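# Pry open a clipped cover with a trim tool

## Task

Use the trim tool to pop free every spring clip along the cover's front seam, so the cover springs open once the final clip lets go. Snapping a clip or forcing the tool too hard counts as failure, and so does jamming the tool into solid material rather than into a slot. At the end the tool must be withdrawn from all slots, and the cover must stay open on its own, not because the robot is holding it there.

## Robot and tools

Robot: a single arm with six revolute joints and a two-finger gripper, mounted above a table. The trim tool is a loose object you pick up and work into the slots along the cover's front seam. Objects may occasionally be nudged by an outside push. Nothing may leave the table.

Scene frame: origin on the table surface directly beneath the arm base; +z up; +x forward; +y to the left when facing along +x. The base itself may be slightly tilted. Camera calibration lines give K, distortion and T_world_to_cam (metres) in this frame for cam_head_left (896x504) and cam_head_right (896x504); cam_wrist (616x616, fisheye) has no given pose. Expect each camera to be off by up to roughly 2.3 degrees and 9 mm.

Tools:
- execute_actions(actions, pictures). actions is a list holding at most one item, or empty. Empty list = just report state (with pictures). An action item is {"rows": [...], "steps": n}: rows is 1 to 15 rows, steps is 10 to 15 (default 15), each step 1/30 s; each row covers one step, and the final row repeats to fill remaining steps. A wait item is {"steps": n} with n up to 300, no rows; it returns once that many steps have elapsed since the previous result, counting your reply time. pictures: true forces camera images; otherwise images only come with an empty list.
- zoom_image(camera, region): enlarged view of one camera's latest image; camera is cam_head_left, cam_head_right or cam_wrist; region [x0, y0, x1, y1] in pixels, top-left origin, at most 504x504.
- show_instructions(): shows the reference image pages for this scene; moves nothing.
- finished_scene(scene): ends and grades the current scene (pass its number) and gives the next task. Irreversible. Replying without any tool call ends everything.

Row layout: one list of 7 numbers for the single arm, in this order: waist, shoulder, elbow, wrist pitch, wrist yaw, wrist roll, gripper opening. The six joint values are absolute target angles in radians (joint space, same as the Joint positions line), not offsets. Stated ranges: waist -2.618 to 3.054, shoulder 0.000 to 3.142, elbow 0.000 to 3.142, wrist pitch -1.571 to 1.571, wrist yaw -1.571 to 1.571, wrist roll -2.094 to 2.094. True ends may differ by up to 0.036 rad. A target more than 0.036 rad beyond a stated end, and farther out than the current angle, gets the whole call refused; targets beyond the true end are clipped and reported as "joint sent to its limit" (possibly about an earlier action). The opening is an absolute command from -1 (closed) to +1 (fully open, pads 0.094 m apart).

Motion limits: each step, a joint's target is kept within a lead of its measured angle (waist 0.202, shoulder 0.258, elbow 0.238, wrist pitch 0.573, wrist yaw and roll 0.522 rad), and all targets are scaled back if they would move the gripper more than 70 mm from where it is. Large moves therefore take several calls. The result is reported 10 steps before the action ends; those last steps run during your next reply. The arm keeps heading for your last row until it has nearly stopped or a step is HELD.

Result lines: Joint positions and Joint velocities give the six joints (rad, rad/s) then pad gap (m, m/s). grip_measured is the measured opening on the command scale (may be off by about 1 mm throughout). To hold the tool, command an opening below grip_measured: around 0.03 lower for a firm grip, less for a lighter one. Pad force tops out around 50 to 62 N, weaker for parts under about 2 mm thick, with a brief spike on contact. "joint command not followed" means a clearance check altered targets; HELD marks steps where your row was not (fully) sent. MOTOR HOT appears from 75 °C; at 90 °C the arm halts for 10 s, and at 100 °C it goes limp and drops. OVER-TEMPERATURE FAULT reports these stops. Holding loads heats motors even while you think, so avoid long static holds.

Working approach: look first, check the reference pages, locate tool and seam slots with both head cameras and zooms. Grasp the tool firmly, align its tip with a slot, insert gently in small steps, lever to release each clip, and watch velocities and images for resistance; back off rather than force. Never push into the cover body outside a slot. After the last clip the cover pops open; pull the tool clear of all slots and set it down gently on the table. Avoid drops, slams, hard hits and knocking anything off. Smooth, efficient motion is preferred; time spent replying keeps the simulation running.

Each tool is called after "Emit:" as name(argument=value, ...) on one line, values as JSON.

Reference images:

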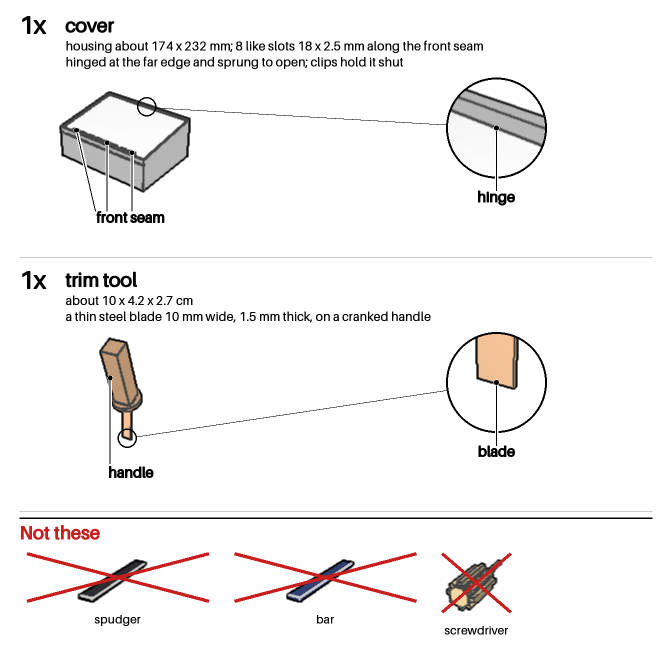

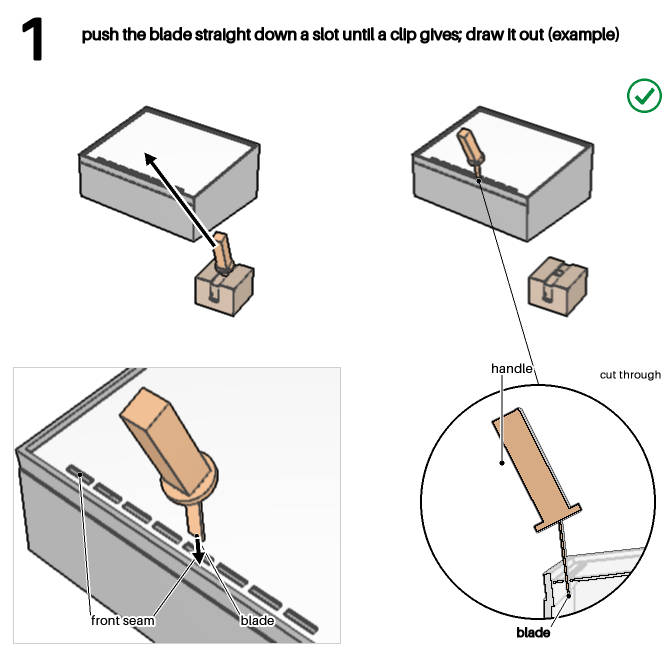

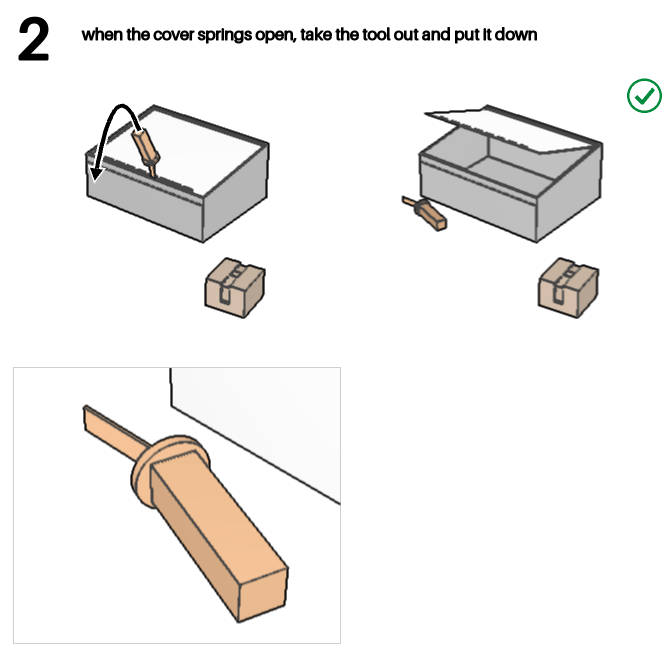

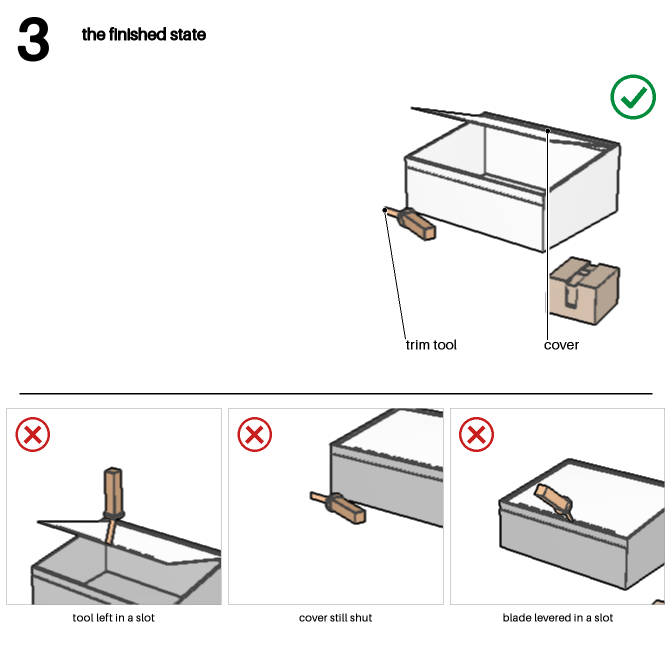

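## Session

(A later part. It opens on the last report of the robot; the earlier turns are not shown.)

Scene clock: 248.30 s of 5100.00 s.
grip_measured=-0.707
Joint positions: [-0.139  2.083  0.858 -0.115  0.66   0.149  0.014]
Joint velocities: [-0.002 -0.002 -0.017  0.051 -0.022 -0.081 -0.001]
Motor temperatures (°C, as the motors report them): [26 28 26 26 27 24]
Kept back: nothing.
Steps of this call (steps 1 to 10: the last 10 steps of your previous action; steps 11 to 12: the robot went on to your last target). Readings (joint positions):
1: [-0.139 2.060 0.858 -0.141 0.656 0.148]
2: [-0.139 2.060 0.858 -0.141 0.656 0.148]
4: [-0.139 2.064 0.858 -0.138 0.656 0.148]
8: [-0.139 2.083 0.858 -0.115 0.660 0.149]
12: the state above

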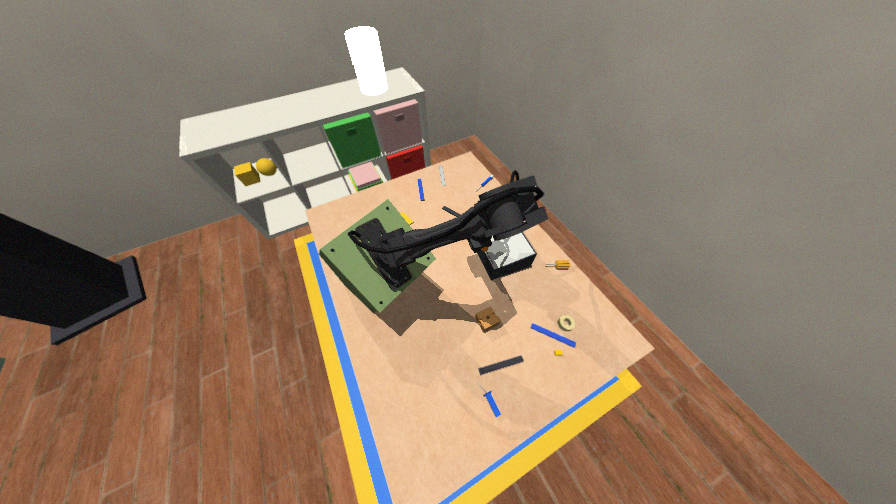

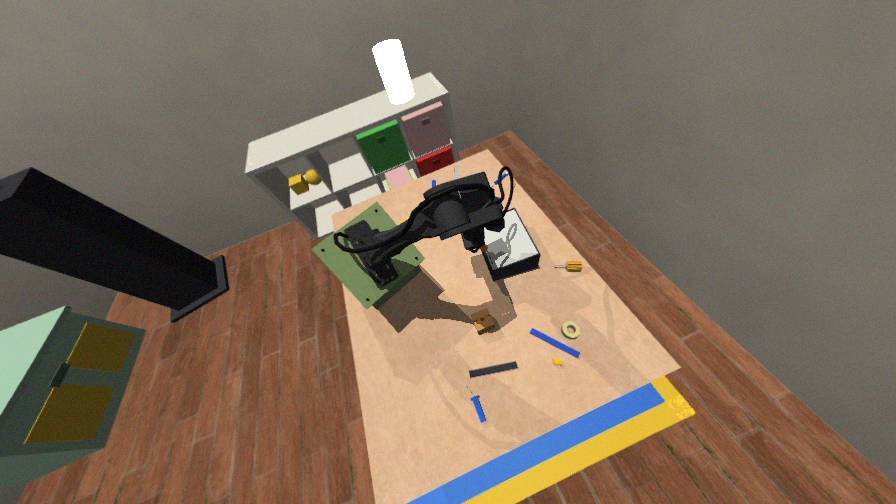

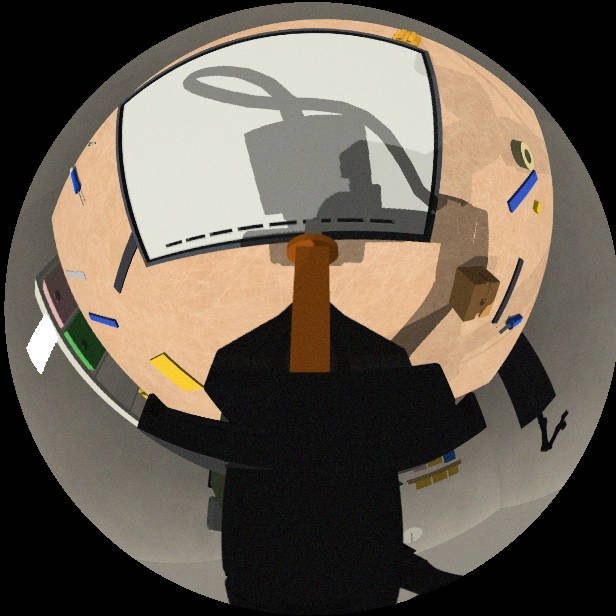

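Emit:
execute_actions(actions=[{"rows":[[-0.140,2.068,0.84,-0.135,0.650,0.156,-0.76],[-0.140,2.063,0.84,-0.140,0.652,0.156,-0.76],[-0.140,2.058,0.84,-0.146,0.654,0.156,-0.76],[-0.140,2.053,0.84,-0.151,0.654,0.156,-0.76],[-0.140,2.048,0.84,-0.157,0.654,0.156,-0.76],[-0.140,2.043,0.84,-0.162,0.654,0.156,-0.76],[-0.140,2.038,0.84,-0.168,0.654,0.156,-0.76],[-0.140,2.033,0.84,-0.173,0.654,0.156,-0.76],[-0.140,2.028,0.84,-0.179,0.654,0.156,-0.76],[-0.140,2.023,0.84,-0.184,0.654,0.156,-0.76],[-0.140,2.018,0.84,-0.190,0.654,0.156,-0.76],[-0.140,2.013,0.84,-0.195,0.654,0.156,-0.76],[-0.140,2.008,0.84,-0.201,0.654,0.156,-0.76],[-0.140,2.004,0.84,-0.205,0.654,0.156,-0.76],[-0.140,2.002,0.84,-0.207,0.654,0.156,-0.76]],"steps":15}])

Emit:
execute_actions(actions=[{"rows":[[-0.125,2.002,0.84,-0.207,0.658,0.165,-0.76],[-0.115,2.002,0.84,-0.205,0.660,0.172,-0.76],[-0.108,2.006,0.84,-0.200,0.662,0.179,-0.76],[-0.102,2.014,0.84,-0.192,0.664,0.186,-0.76],[-0.096,2.022,0.84,-0.185,0.666,0.193,-0.76],[-0.090,2.030,0.84,-0.178,0.668,0.200,-0.76],[-0.084,2.038,0.84,-0.172,0.670,0.207,-0.76],[-0.078,2.046,0.84,-0.166,0.672,0.214,-0.76],[-0.073,2.053,0.84,-0.160,0.674,0.220,-0.76],[-0.069,2.059,0.84,-0.156,0.676,0.225,-0.76],[-0.066,2.064,0.84,-0.153,0.677,0.228,-0.76],[-0.066,2.067,0.84,-0.151,0.677,0.229,-0.76]],"steps":15}])

Emit:
execute_actions(actions=[{"steps":14}], pictures=true)

Emit:
zoom_image(camera="cam_wrist", region=[275,195,350,245])

Scene clock: 250.07 s of 5100.00 s.
grip_measured=-0.707
Joint positions: [-0.139  2.071  0.858 -0.115  0.659  0.15   0.014]
Joint velocities: [ 0.002 -0.012  0.002 -0.051  0.022  0.022 -0.001]
Motor temperatures (°C, as the motors report them): [26 28 26 26 27 24]
Steps of this call (steps 1 to 30: the robot went on to your last target; steps 31 to 48: nothing new was sent; steps 49 to 53: the first 5 steps of this action). Readings (joint positions):
49: [-0.139 2.080 0.858 -0.115 0.661 0.150]
50: [-0.139 2.077 0.858 -0.115 0.661 0.150]
52: [-0.139 2.072 0.858 -0.115 0.659 0.150]
53: the state above

Scene clock: 250.57 s of 5100.00 s.
grip_measured=-0.707
Joint positions: [-0.13   2.017  0.858 -0.18   0.653  0.165  0.014]
Joint velocities: [ 0.139 -0.017 -0.007 -0.022 -0.051  0.139  0.   ]
Motor temperatures (°C, as the motors report them): [26 29 26 26 27 24]
Steps of this call (steps 1 to 10: the last 10 steps of your previous action; steps 11 to 15: the first 5 steps of this action). Readings (joint positions):
11: [-0.139 2.021 0.858 -0.177 0.650 0.151]
12: [-0.139 2.018 0.858 -0.179 0.650 0.153]
14: [-0.135 2.017 0.858 -0.180 0.652 0.160]
15: the state above

Scene clock: 251.03 s of 5100.00 s.
grip_measured=-0.707
Joint positions: [-0.082  2.054  0.858 -0.168  0.663  0.216  0.014]
Joint velocities: [ 0.002  0.002 -0.002  0.037 -0.051 -0.022 -0.   ]
Motor temperatures (°C, as the motors report them): [26 29 26 26 27 24]
Kept back: nothing.
Steps of this call (steps 1 to 10: the last 10 steps of your previous action; steps 11 to 14: the robot went on to your last target). Readings (joint positions):
1: [-0.124 2.017 0.858 -0.180 0.654 0.170]
2: [-0.117 2.017 0.858 -0.180 0.655 0.175]
4: [-0.102 2.022 0.858 -0.178 0.658 0.186]
8: [-0.083 2.046 0.858 -0.170 0.661 0.205]
14: the state above

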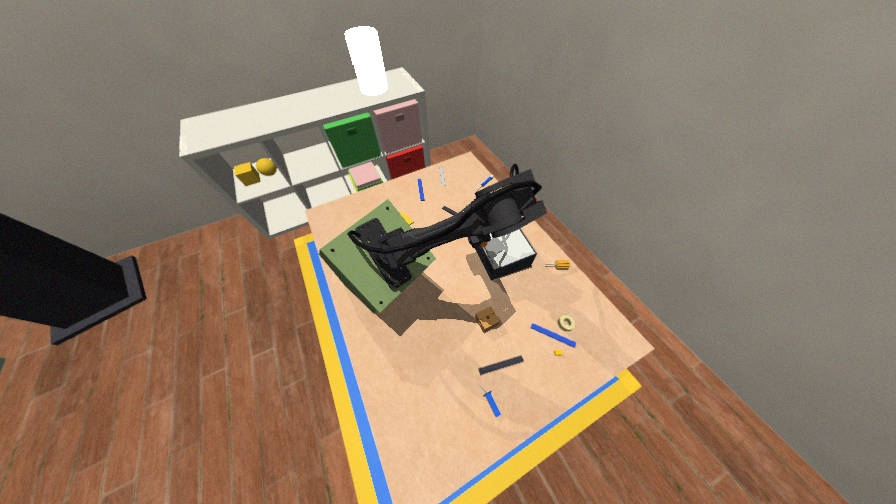

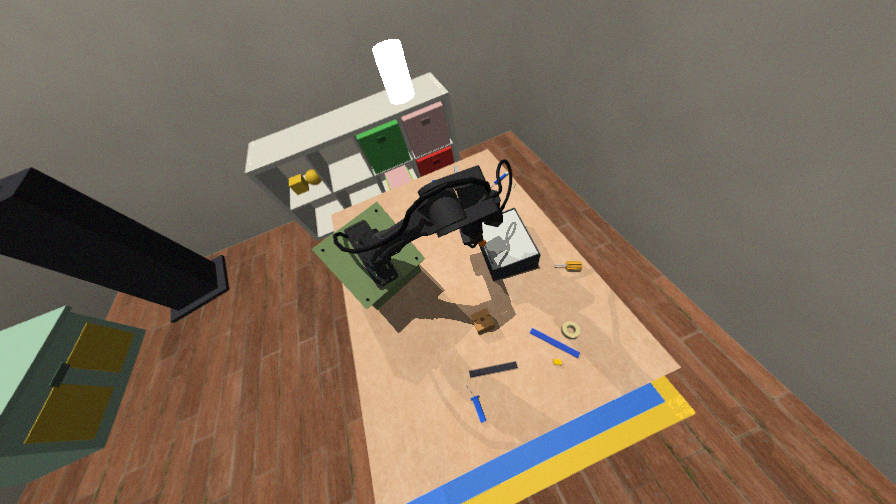

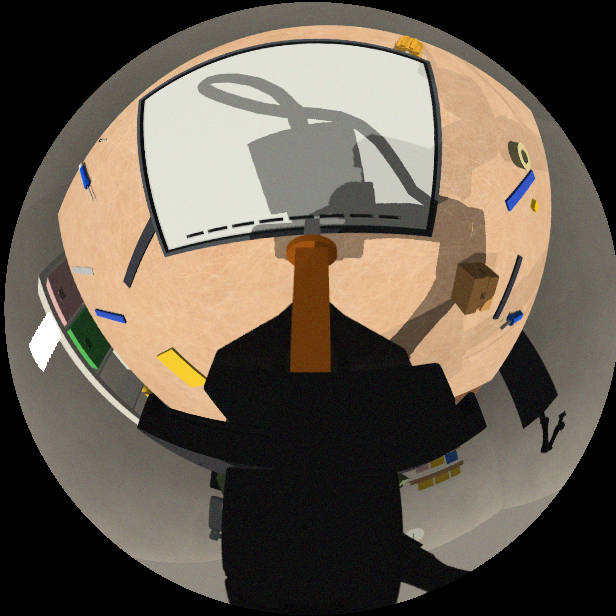

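Region (275, 195, 350, 245) of cam_wrist's 616x616 image, scaled by 6.720, with more detail than that image has.

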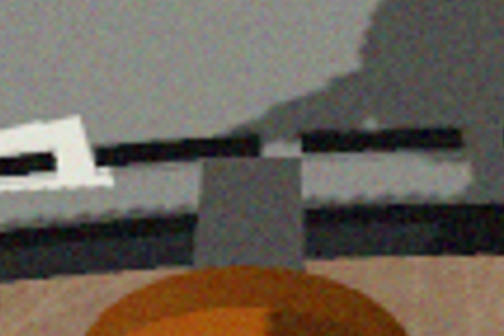

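Emit:
execute_actions(actions=[])

Emit:
zoom_image(camera="cam_wrist", region=[225, 150, 400, 300])

Scene clock: 252.63 s of 5100.00 s.
grip_measured=-0.707
Joint positions: [-0.082  2.054  0.858 -0.166  0.665  0.22   0.014]
Joint velocities: [ 0.002  0.002 -0.002 -0.022  0.066  0.022 -0.   ]
Motor temperatures (°C, as the motors report them): [26 29 26 26 27 24]
Kept back: nothing.
Steps of this call (steps 1 to 30: the robot went on to your last target; steps 31 to 48: nothing new was sent). Readings (joint positions):
1: [-0.082 2.054 0.858 -0.168 0.664 0.217]
2: [-0.082 2.054 0.858 -0.167 0.664 0.217]
4: [-0.082 2.054 0.858 -0.166 0.664 0.218]
8: [-0.082 2.054 0.858 -0.166 0.665 0.219]
48: the state above
The arm was judged still, so your last target was given up. Only a new action makes it travel on or press farther. Fingers that are still opening or closing keep moving.

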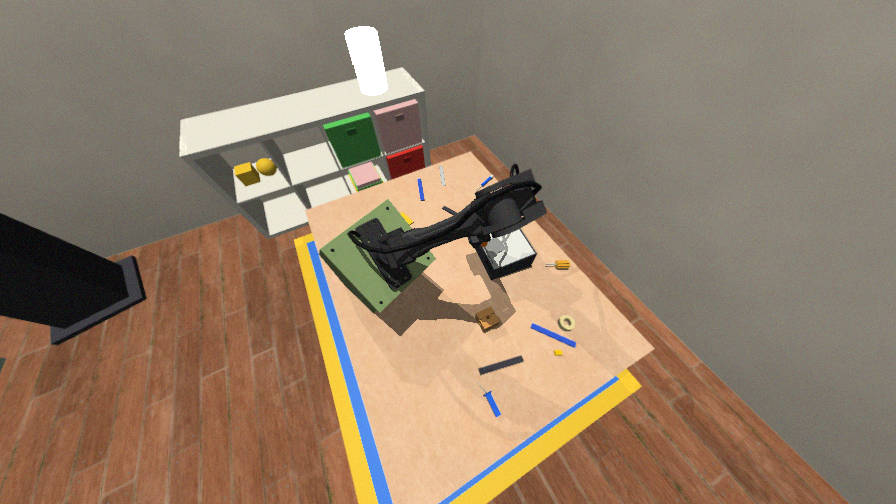

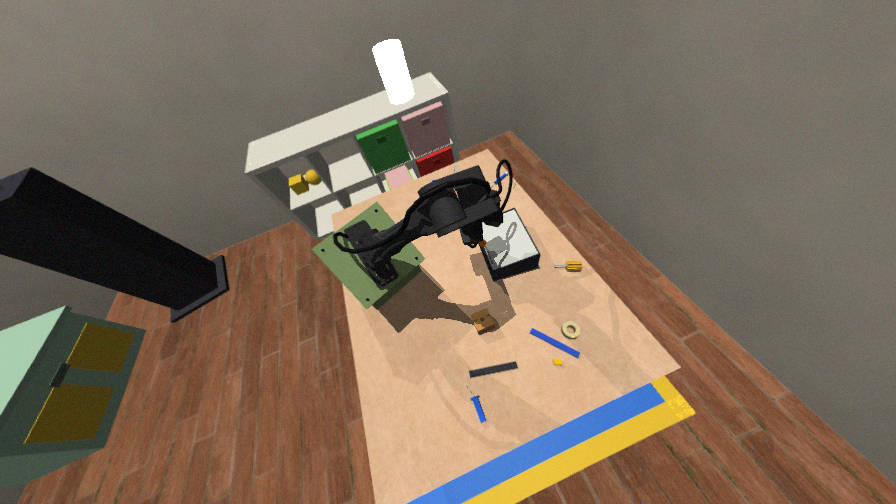

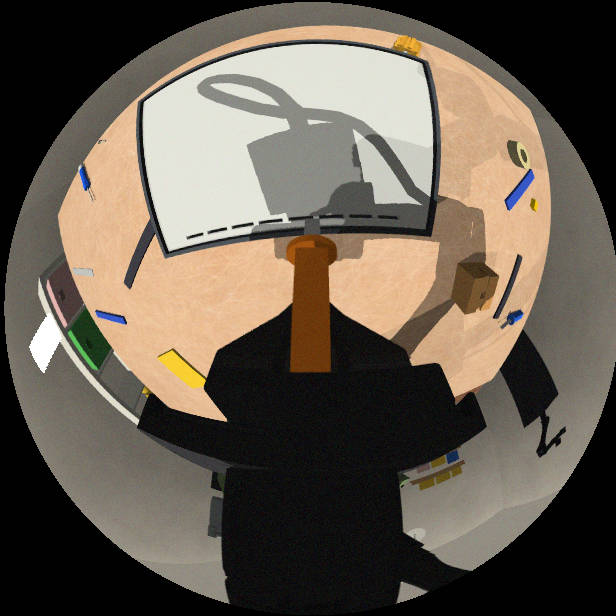

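Region (225, 150, 400, 300) of cam_wrist's 616x616 image, scaled by 2.880, with more detail than that image has; it fills the top 432 rows of this view, and the rest is white.

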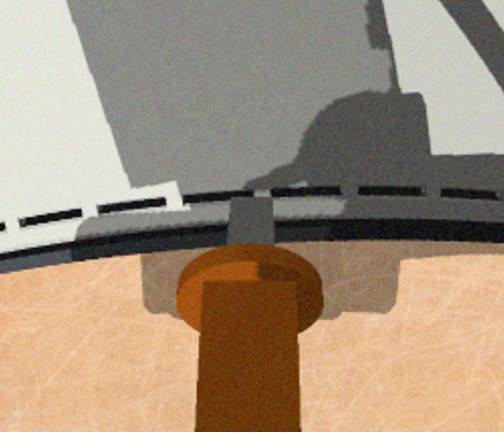

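Emit:
execute_actions(actions=[{"rows": [[-0.048,2.067,0.84,-0.151,0.677,0.229,-0.76],[-0.048,2.067,0.84,-0.151,0.677,0.229,-0.76],[-0.05,2.067,0.84,-0.151,0.677,0.229,-0.76],[-0.056,2.067,0.84,-0.151,0.677,0.229,-0.76]], "steps": 10}])

Emit:
execute_actions(actions=[{"steps": 14}], pictures=true)

Emit:
zoom_image(camera="cam_wrist", region=[275, 195, 350, 245])

Scene clock: 253.07 s of 5100.00 s.
grip_measured=-0.707
Joint positions: [-0.082  2.054  0.858 -0.166  0.665  0.22   0.014]
Joint velocities: [-0.002 -0.007 -0.002 -0.095  0.022  0.007  0.   ]
Motor temperatures (°C, as the motors report them): [26 29 26 26 27 24]
Kept back: the last 10 steps of this action.
Steps of this call (steps 1 to 13: nothing new was sent). Readings (joint positions):
1: [-0.082 2.054 0.858 -0.166 0.665 0.220]
2: [-0.082 2.054 0.858 -0.166 0.665 0.220]
4: [-0.082 2.054 0.858 -0.166 0.665 0.220]
8: [-0.082 2.054 0.858 -0.166 0.665 0.220]
13: the state above

Scene clock: 253.53 s of 5100.00 s.
grip_measured=-0.707
Joint positions: [-0.071  2.054  0.858 -0.165  0.666  0.22   0.014]
Joint velocities: [ 0.007 -0.002 -0.012  0.037 -0.037 -0.022 -0.   ]
Motor temperatures (°C, as the motors report them): [26 29 26 26 27 24]
Kept back: nothing.
Steps of this call (steps 1 to 10: the last 10 steps of your previous action; steps 11 to 14: the robot went on to your last target). Readings (joint positions):
1: [-0.081 2.054 0.858 -0.166 0.666 0.220]
2: [-0.078 2.054 0.858 -0.166 0.666 0.220]
4: [-0.072 2.054 0.858 -0.165 0.666 0.220]
8: [-0.071 2.054 0.858 -0.165 0.666 0.220]
14: the state above

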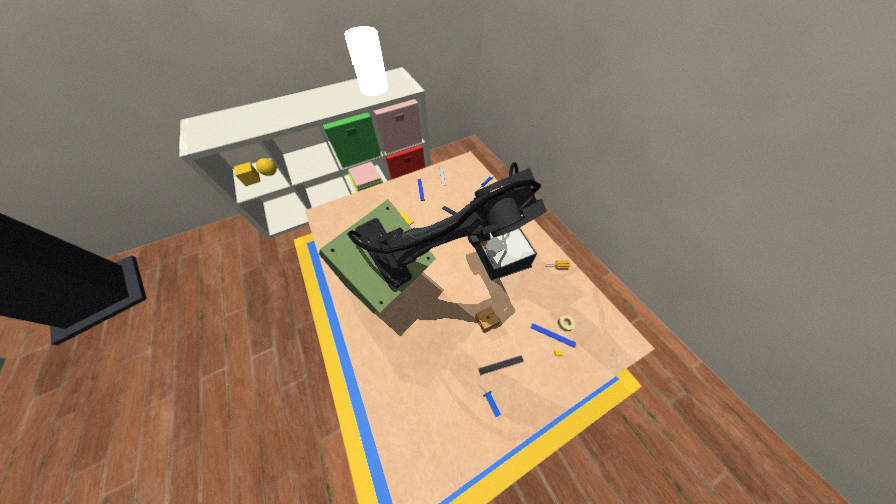

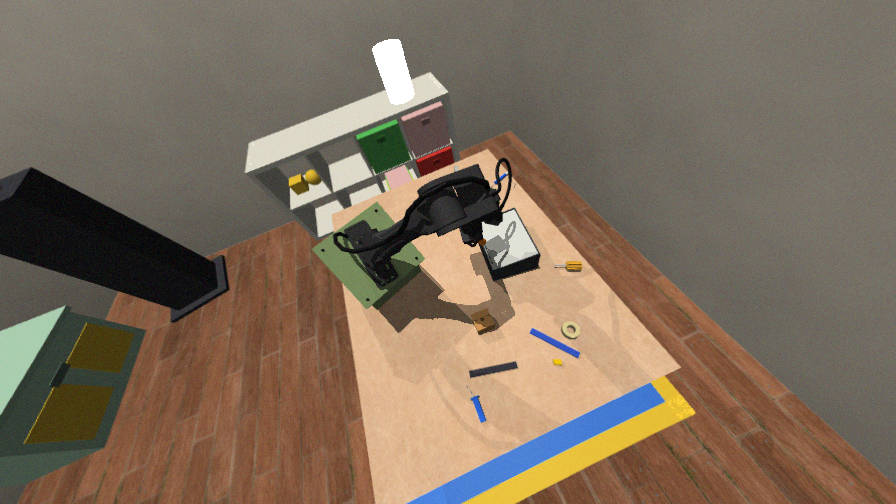

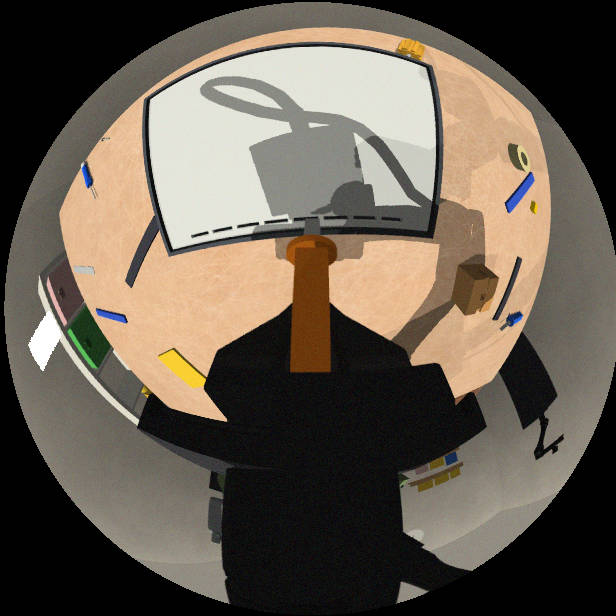

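Region (275, 195, 350, 245) of cam_wrist's 616x616 image, scaled by 6.720, with more detail than that image has.

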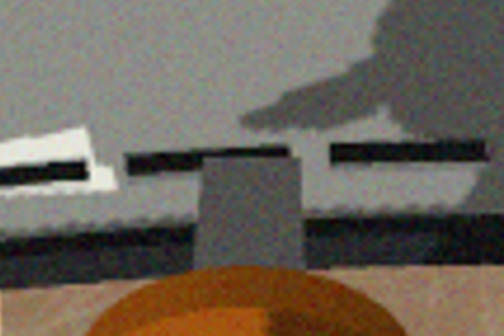

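Emit:
execute_actions(actions=[{"rows": [[-0.058,2.08,0.84,-0.14,0.677,0.229,-0.76],[-0.058,2.082,0.84,-0.138,0.677,0.229,-0.76],[-0.058,2.08,0.84,-0.137,0.677,0.229,-0.76]], "steps": 10}])

Emit:
execute_actions(actions=[{"steps": 16}], pictures=true)

Emit:
zoom_image(camera="cam_wrist", region=[275, 195, 350, 245])

Scene clock: 255.00 s of 5100.00 s.
grip_measured=-0.707
Joint positions: [-0.071  2.054  0.858 -0.165  0.666  0.22   0.014]
Joint velocities: [-0.007  0.012  0.012  0.022 -0.037  0.051  0.   ]
Motor temperatures (°C, as the motors report them): [26 29 26 26 27 24]
Kept back: the last 10 steps of this action.
Steps of this call (steps 1 to 30: the robot went on to your last target; steps 31 to 44: nothing new was sent). Readings (joint positions):
1: [-0.071 2.054 0.858 -0.165 0.666 0.220]
2: [-0.071 2.054 0.858 -0.165 0.666 0.220]
4: [-0.071 2.054 0.858 -0.165 0.666 0.220]
8: [-0.071 2.054 0.858 -0.165 0.666 0.220]
44: the state above

Scene clock: 255.53 s of 5100.00 s.
grip_measured=-0.707
Joint positions: [-0.071  2.065  0.858 -0.152  0.667  0.22   0.014]
Joint velocities: [-0.002  0.002 -0.007 -0.022  0.037 -0.066  0.001]
Motor temperatures (°C, as the motors report them): [26 29 26 26 27 24]
Kept back: nothing.
Steps of this call (steps 1 to 10: the last 10 steps of your previous action; steps 11 to 16: the robot went on to your last target). Readings (joint positions):
1: [-0.071 2.055 0.858 -0.164 0.666 0.220]
2: [-0.071 2.057 0.858 -0.161 0.667 0.220]
4: [-0.071 2.062 0.858 -0.157 0.667 0.220]
8: [-0.071 2.065 0.858 -0.155 0.667 0.220]
16: the state above

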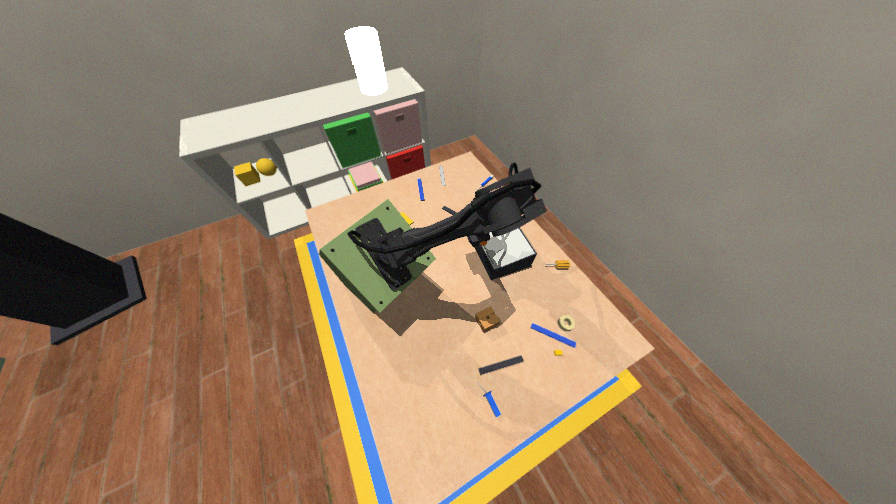

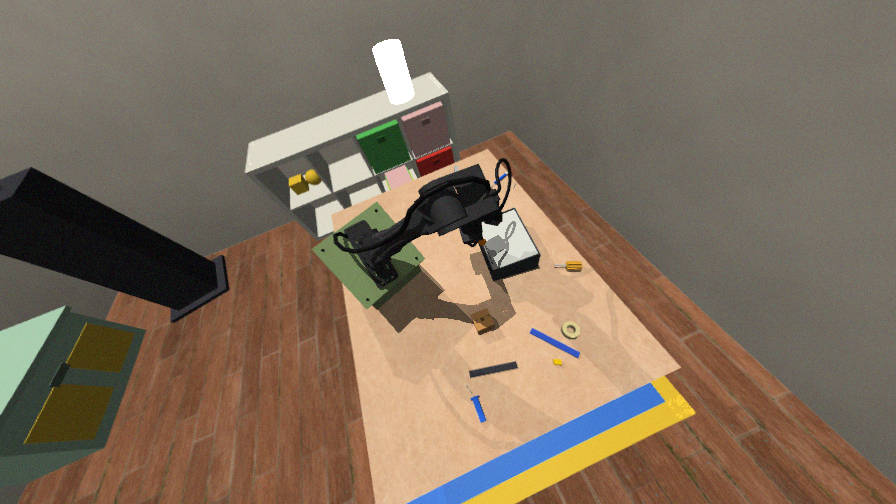

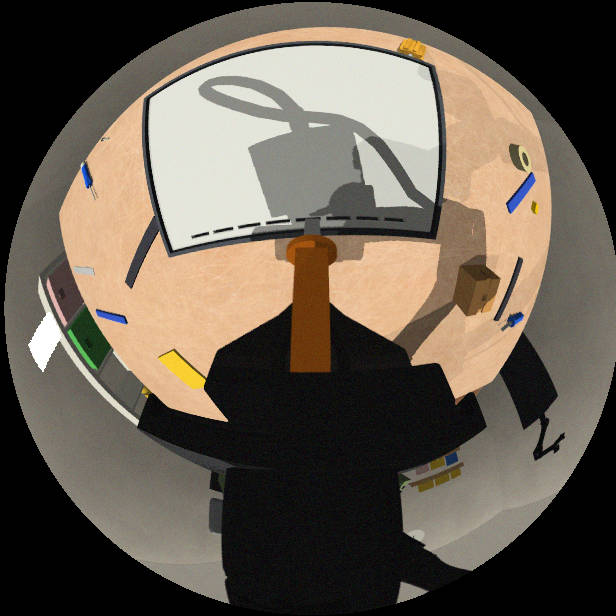

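Region (275, 195, 350, 245) of cam_wrist's 616x616 image, scaled by 6.720, with more detail than that image has.

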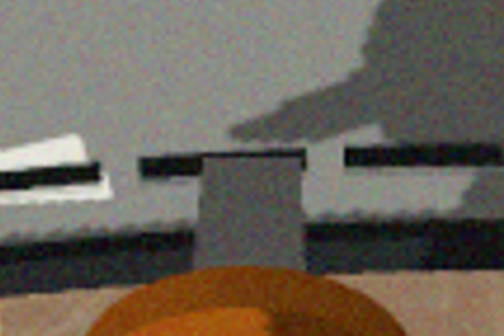

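Emit:
execute_actions(actions=[{"rows": [[-0.058,2.091,0.84,-0.128,0.677,0.229,-0.76],[-0.058,2.093,0.84,-0.128,0.677,0.229,-0.76],[-0.058,2.091,0.84,-0.128,0.677,0.229,-0.76]], "steps": 10}])

Emit:
execute_actions(actions=[{"steps": 18}], pictures=true)

Emit:
zoom_image(camera="cam_wrist", region=[275, 195, 350, 245])

Scene clock: 256.83 s of 5100.00 s.
grip_measured=-0.707
Joint positions: [-0.071  2.065  0.858 -0.152  0.667  0.22   0.014]
Joint velocities: [-0.002 -0.022 -0.007 -0.051  0.022  0.007  0.001]
Motor temperatures (°C, as the motors report them): [26 29 26 26 27 24]
Kept back: the last 10 steps of this action.
Steps of this call (steps 1 to 15: the robot went on to your last target; steps 16 to 39: nothing new was sent). Readings (joint positions):
1: [-0.071 2.065 0.858 -0.152 0.667 0.220]
2: [-0.071 2.065 0.858 -0.152 0.667 0.220]
4: [-0.071 2.065 0.858 -0.152 0.667 0.220]
8: [-0.071 2.065 0.858 -0.152 0.667 0.220]
39: the state above

Scene clock: 257.43 s of 5100.00 s.
grip_measured=-0.707
Joint positions: [-0.071  2.075  0.858 -0.143  0.667  0.22   0.014]
Joint velocities: [ 0.002  0.002 -0.002 -0.037 -0.007  0.007 -0.   ]
Motor temperatures (°C, as the motors report them): [26 29 26 26 27 24]
Kept back: nothing.
Steps of this call (steps 1 to 10: the last 10 steps of your previous action; steps 11 to 18: the robot went on to your last target). Readings (joint positions):
1: [-0.071 2.065 0.858 -0.150 0.667 0.220]
2: [-0.071 2.068 0.858 -0.148 0.667 0.220]
4: [-0.071 2.073 0.858 -0.146 0.667 0.220]
8: [-0.071 2.075 0.858 -0.145 0.667 0.220]
18: the state above

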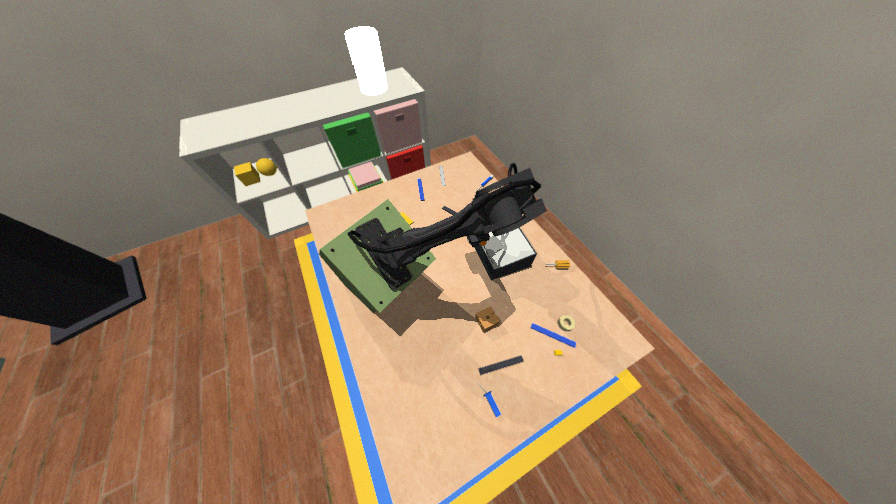

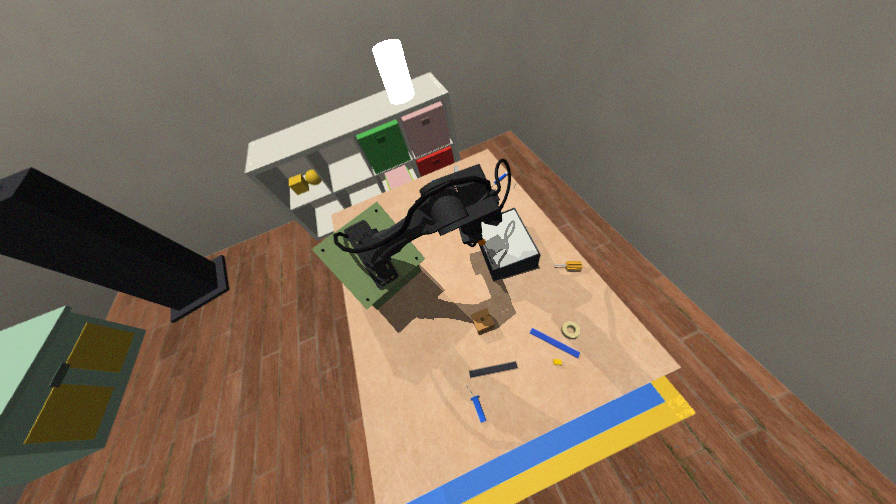

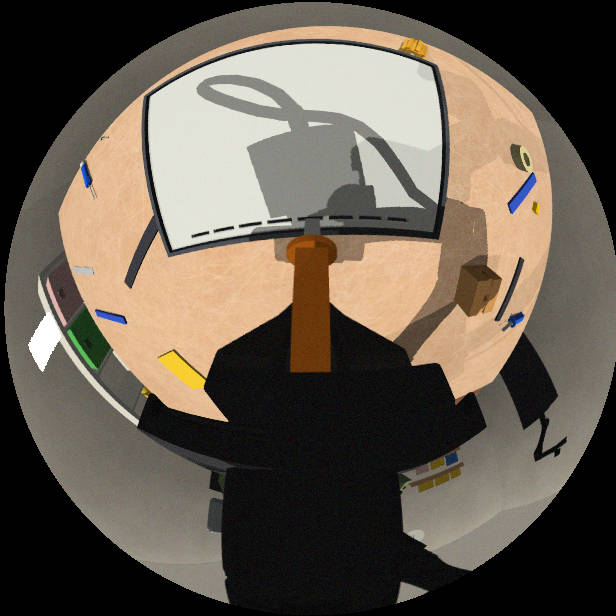

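Region (275, 195, 350, 245) of cam_wrist's 616x616 image, scaled by 6.720, with more detail than that image has.

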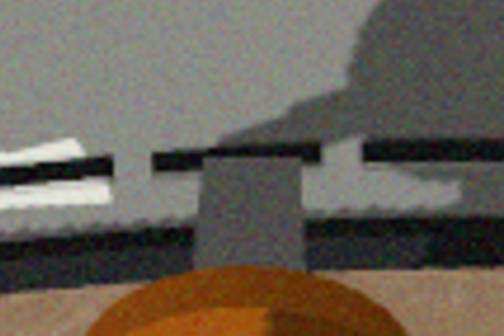

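Emit:
execute_actions(actions=[{"rows": [[-0.09,2.099,0.84,-0.121,0.677,0.229,-0.76],[-0.088,2.101,0.84,-0.119,0.677,0.229,-0.76],[-0.078,2.098,0.84,-0.119,0.677,0.229,-0.76]], "steps": 10}])

Emit:
execute_actions(actions=[{"steps": 18}], pictures=true)

Emit:
zoom_image(camera="cam_wrist", region=[275, 195, 350, 245])

Scene clock: 258.20 s of 5100.00 s.
grip_measured=-0.707
Joint positions: [-0.071  2.075  0.858 -0.142  0.667  0.22   0.014]
Joint velocities: [-0.012 -0.007  0.002 -0.037  0.022  0.051 -0.001]
Motor temperatures (°C, as the motors report them): [26 29 26 26 27 24]
Kept back: the last 10 steps of this action.
Steps of this call (steps 1 to 15: the robot went on to your last target; steps 16 to 23: nothing new was sent). Readings (joint positions):
1: [-0.071 2.075 0.858 -0.143 0.667 0.220]
2: [-0.071 2.075 0.858 -0.143 0.667 0.220]
4: [-0.071 2.075 0.858 -0.143 0.667 0.220]
8: [-0.071 2.075 0.858 -0.143 0.667 0.220]
23: the state above

Scene clock: 258.80 s of 5100.00 s.
grip_measured=-0.707
Joint positions: [-0.078  2.081  0.858 -0.134  0.667  0.22   0.014]
Joint velocities: [-0.012  0.012 -0.007 -0.037 -0.022  0.051  0.001]
Motor temperatures (°C, as the motors report them): [26 29 26 26 27 24]
Kept back: nothing.
Steps of this call (steps 1 to 10: the last 10 steps of your previous action; steps 11 to 15: the robot went on to your last target; steps 16 to 18: nothing new was sent). Readings (joint positions):
1: [-0.072 2.075 0.858 -0.142 0.667 0.220]
2: [-0.075 2.076 0.858 -0.140 0.667 0.220]
4: [-0.078 2.079 0.858 -0.137 0.667 0.220]
8: [-0.078 2.081 0.858 -0.135 0.667 0.220]
18: the state above
The arm was judged still, so your last target was given up. Only a new action makes it travel on or press farther. Fingers that are still opening or closing keep moving.

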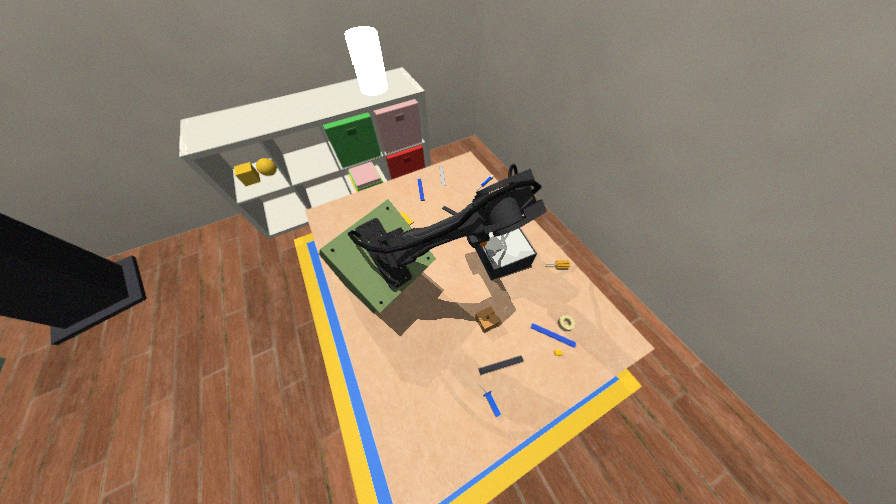

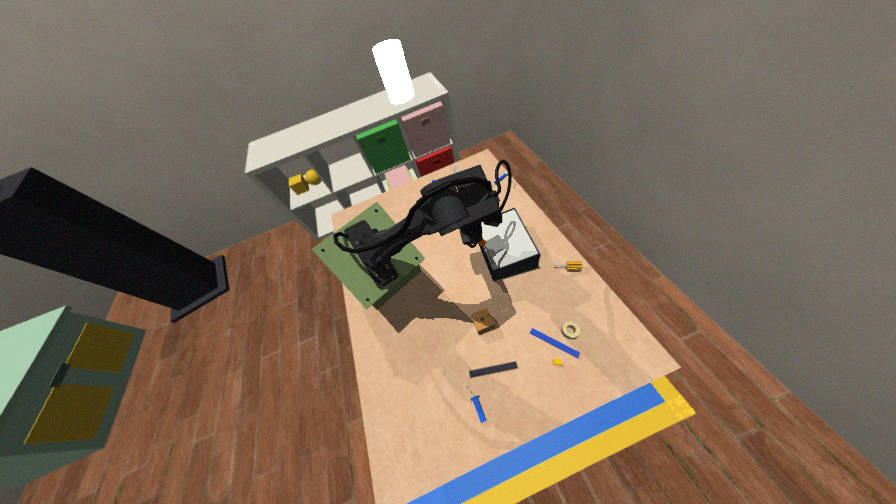

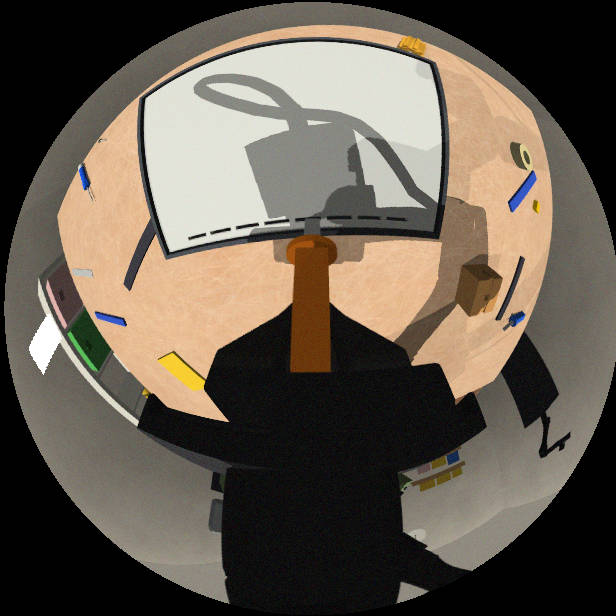

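Region (275, 195, 350, 245) of cam_wrist's 616x616 image, scaled by 6.720, with more detail than that image has.

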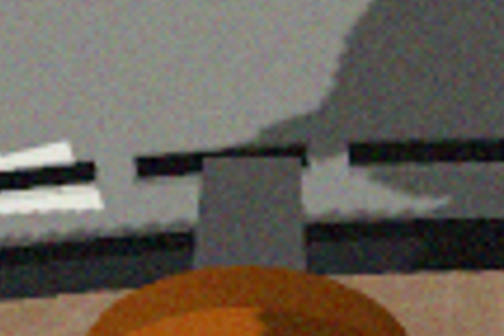

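Emit:
execute_actions(actions=[{"rows": [[-0.078,2.106,0.84,-0.112,0.677,0.229,-0.76],[-0.078,2.107,0.84,-0.11,0.677,0.229,-0.76],[-0.078,2.104,0.84,-0.109,0.677,0.229,-0.76]], "steps": 10}])

Emit:
execute_actions(actions=[{"steps": 18}], pictures=true)

Emit:
zoom_image(camera="cam_wrist", region=[275, 195, 350, 245])

Scene clock: 259.37 s of 5100.00 s.
grip_measured=-0.707
Joint positions: [-0.078  2.081  0.858 -0.134  0.667  0.22   0.014]
Joint velocities: [-0.002 -0.022 -0.002 -0.051 -0.051  0.022 -0.001]
Motor temperatures (°C, as the motors report them): [26 29 26 26 27 24]
Kept back: the last 10 steps of this action.
Steps of this call (steps 1 to 17: nothing new was sent). Readings (joint positions):
1: [-0.078 2.081 0.858 -0.134 0.667 0.220]
2: [-0.078 2.081 0.858 -0.134 0.667 0.220]
4: [-0.078 2.081 0.858 -0.134 0.667 0.220]
8: [-0.078 2.081 0.858 -0.134 0.667 0.220]
17: the state above

Scene clock: 259.97 s of 5100.00 s.
grip_measured=-0.707
Joint positions: [-0.078  2.087  0.858 -0.123  0.667  0.22   0.014]
Joint velocities: [ 0.002  0.002  0.002 -0.022 -0.007 -0.066  0.001]
Motor temperatures (°C, as the motors report them): [26 29 26 26 27 24]
Kept back: nothing.
Steps of this call (steps 1 to 10: the last 10 steps of your previous action; steps 11 to 15: the robot went on to your last target; steps 16 to 18: nothing new was sent). Readings (joint positions):
1: [-0.078 2.081 0.858 -0.133 0.667 0.220]
2: [-0.078 2.083 0.858 -0.131 0.667 0.220]
4: [-0.078 2.085 0.858 -0.128 0.667 0.220]
8: [-0.078 2.087 0.858 -0.125 0.667 0.220]
18: the state above
The arm was judged still, so your last target was given up. Only a new action makes it travel on or press farther. Fingers that are still opening or closing keep moving.

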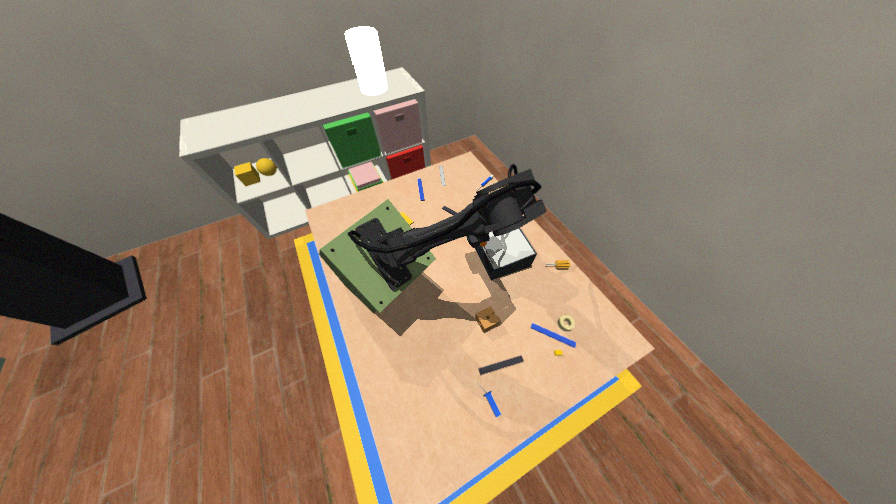

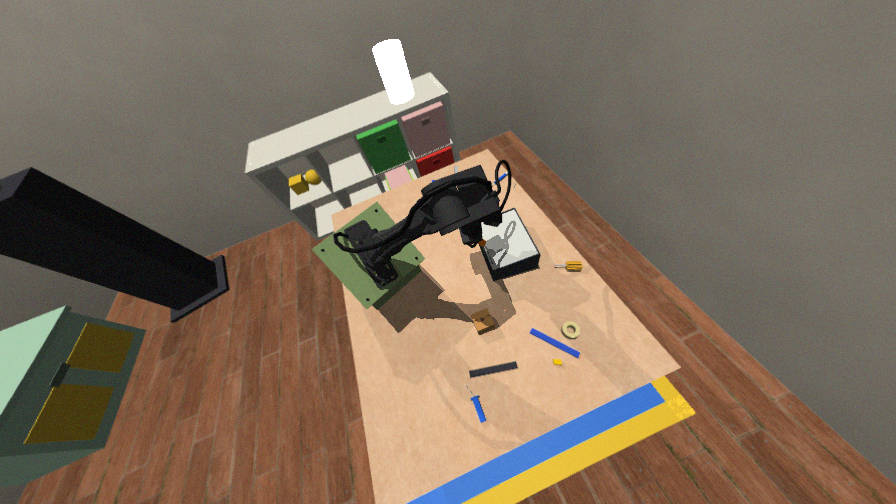

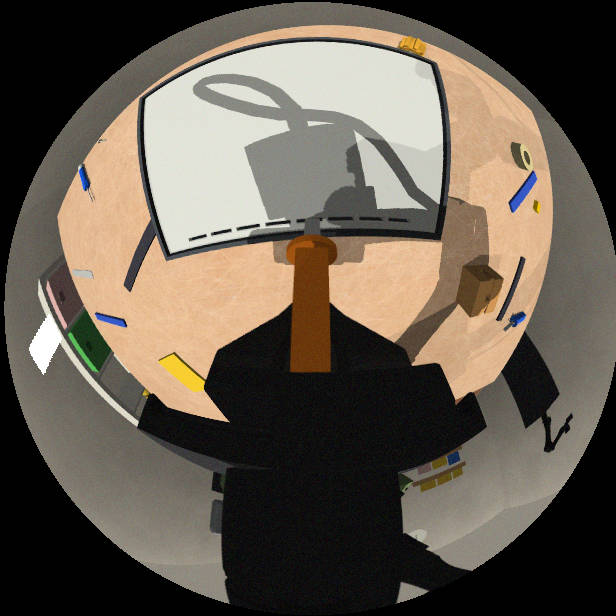

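Region (275, 195, 350, 245) of cam_wrist's 616x616 image, scaled by 6.720, with more detail than that image has.

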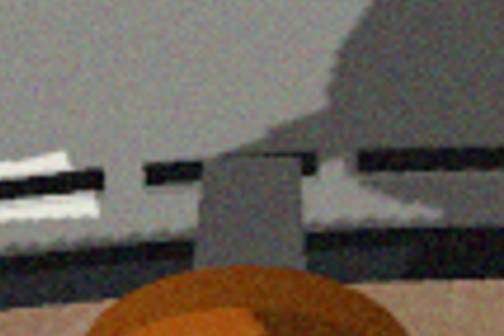

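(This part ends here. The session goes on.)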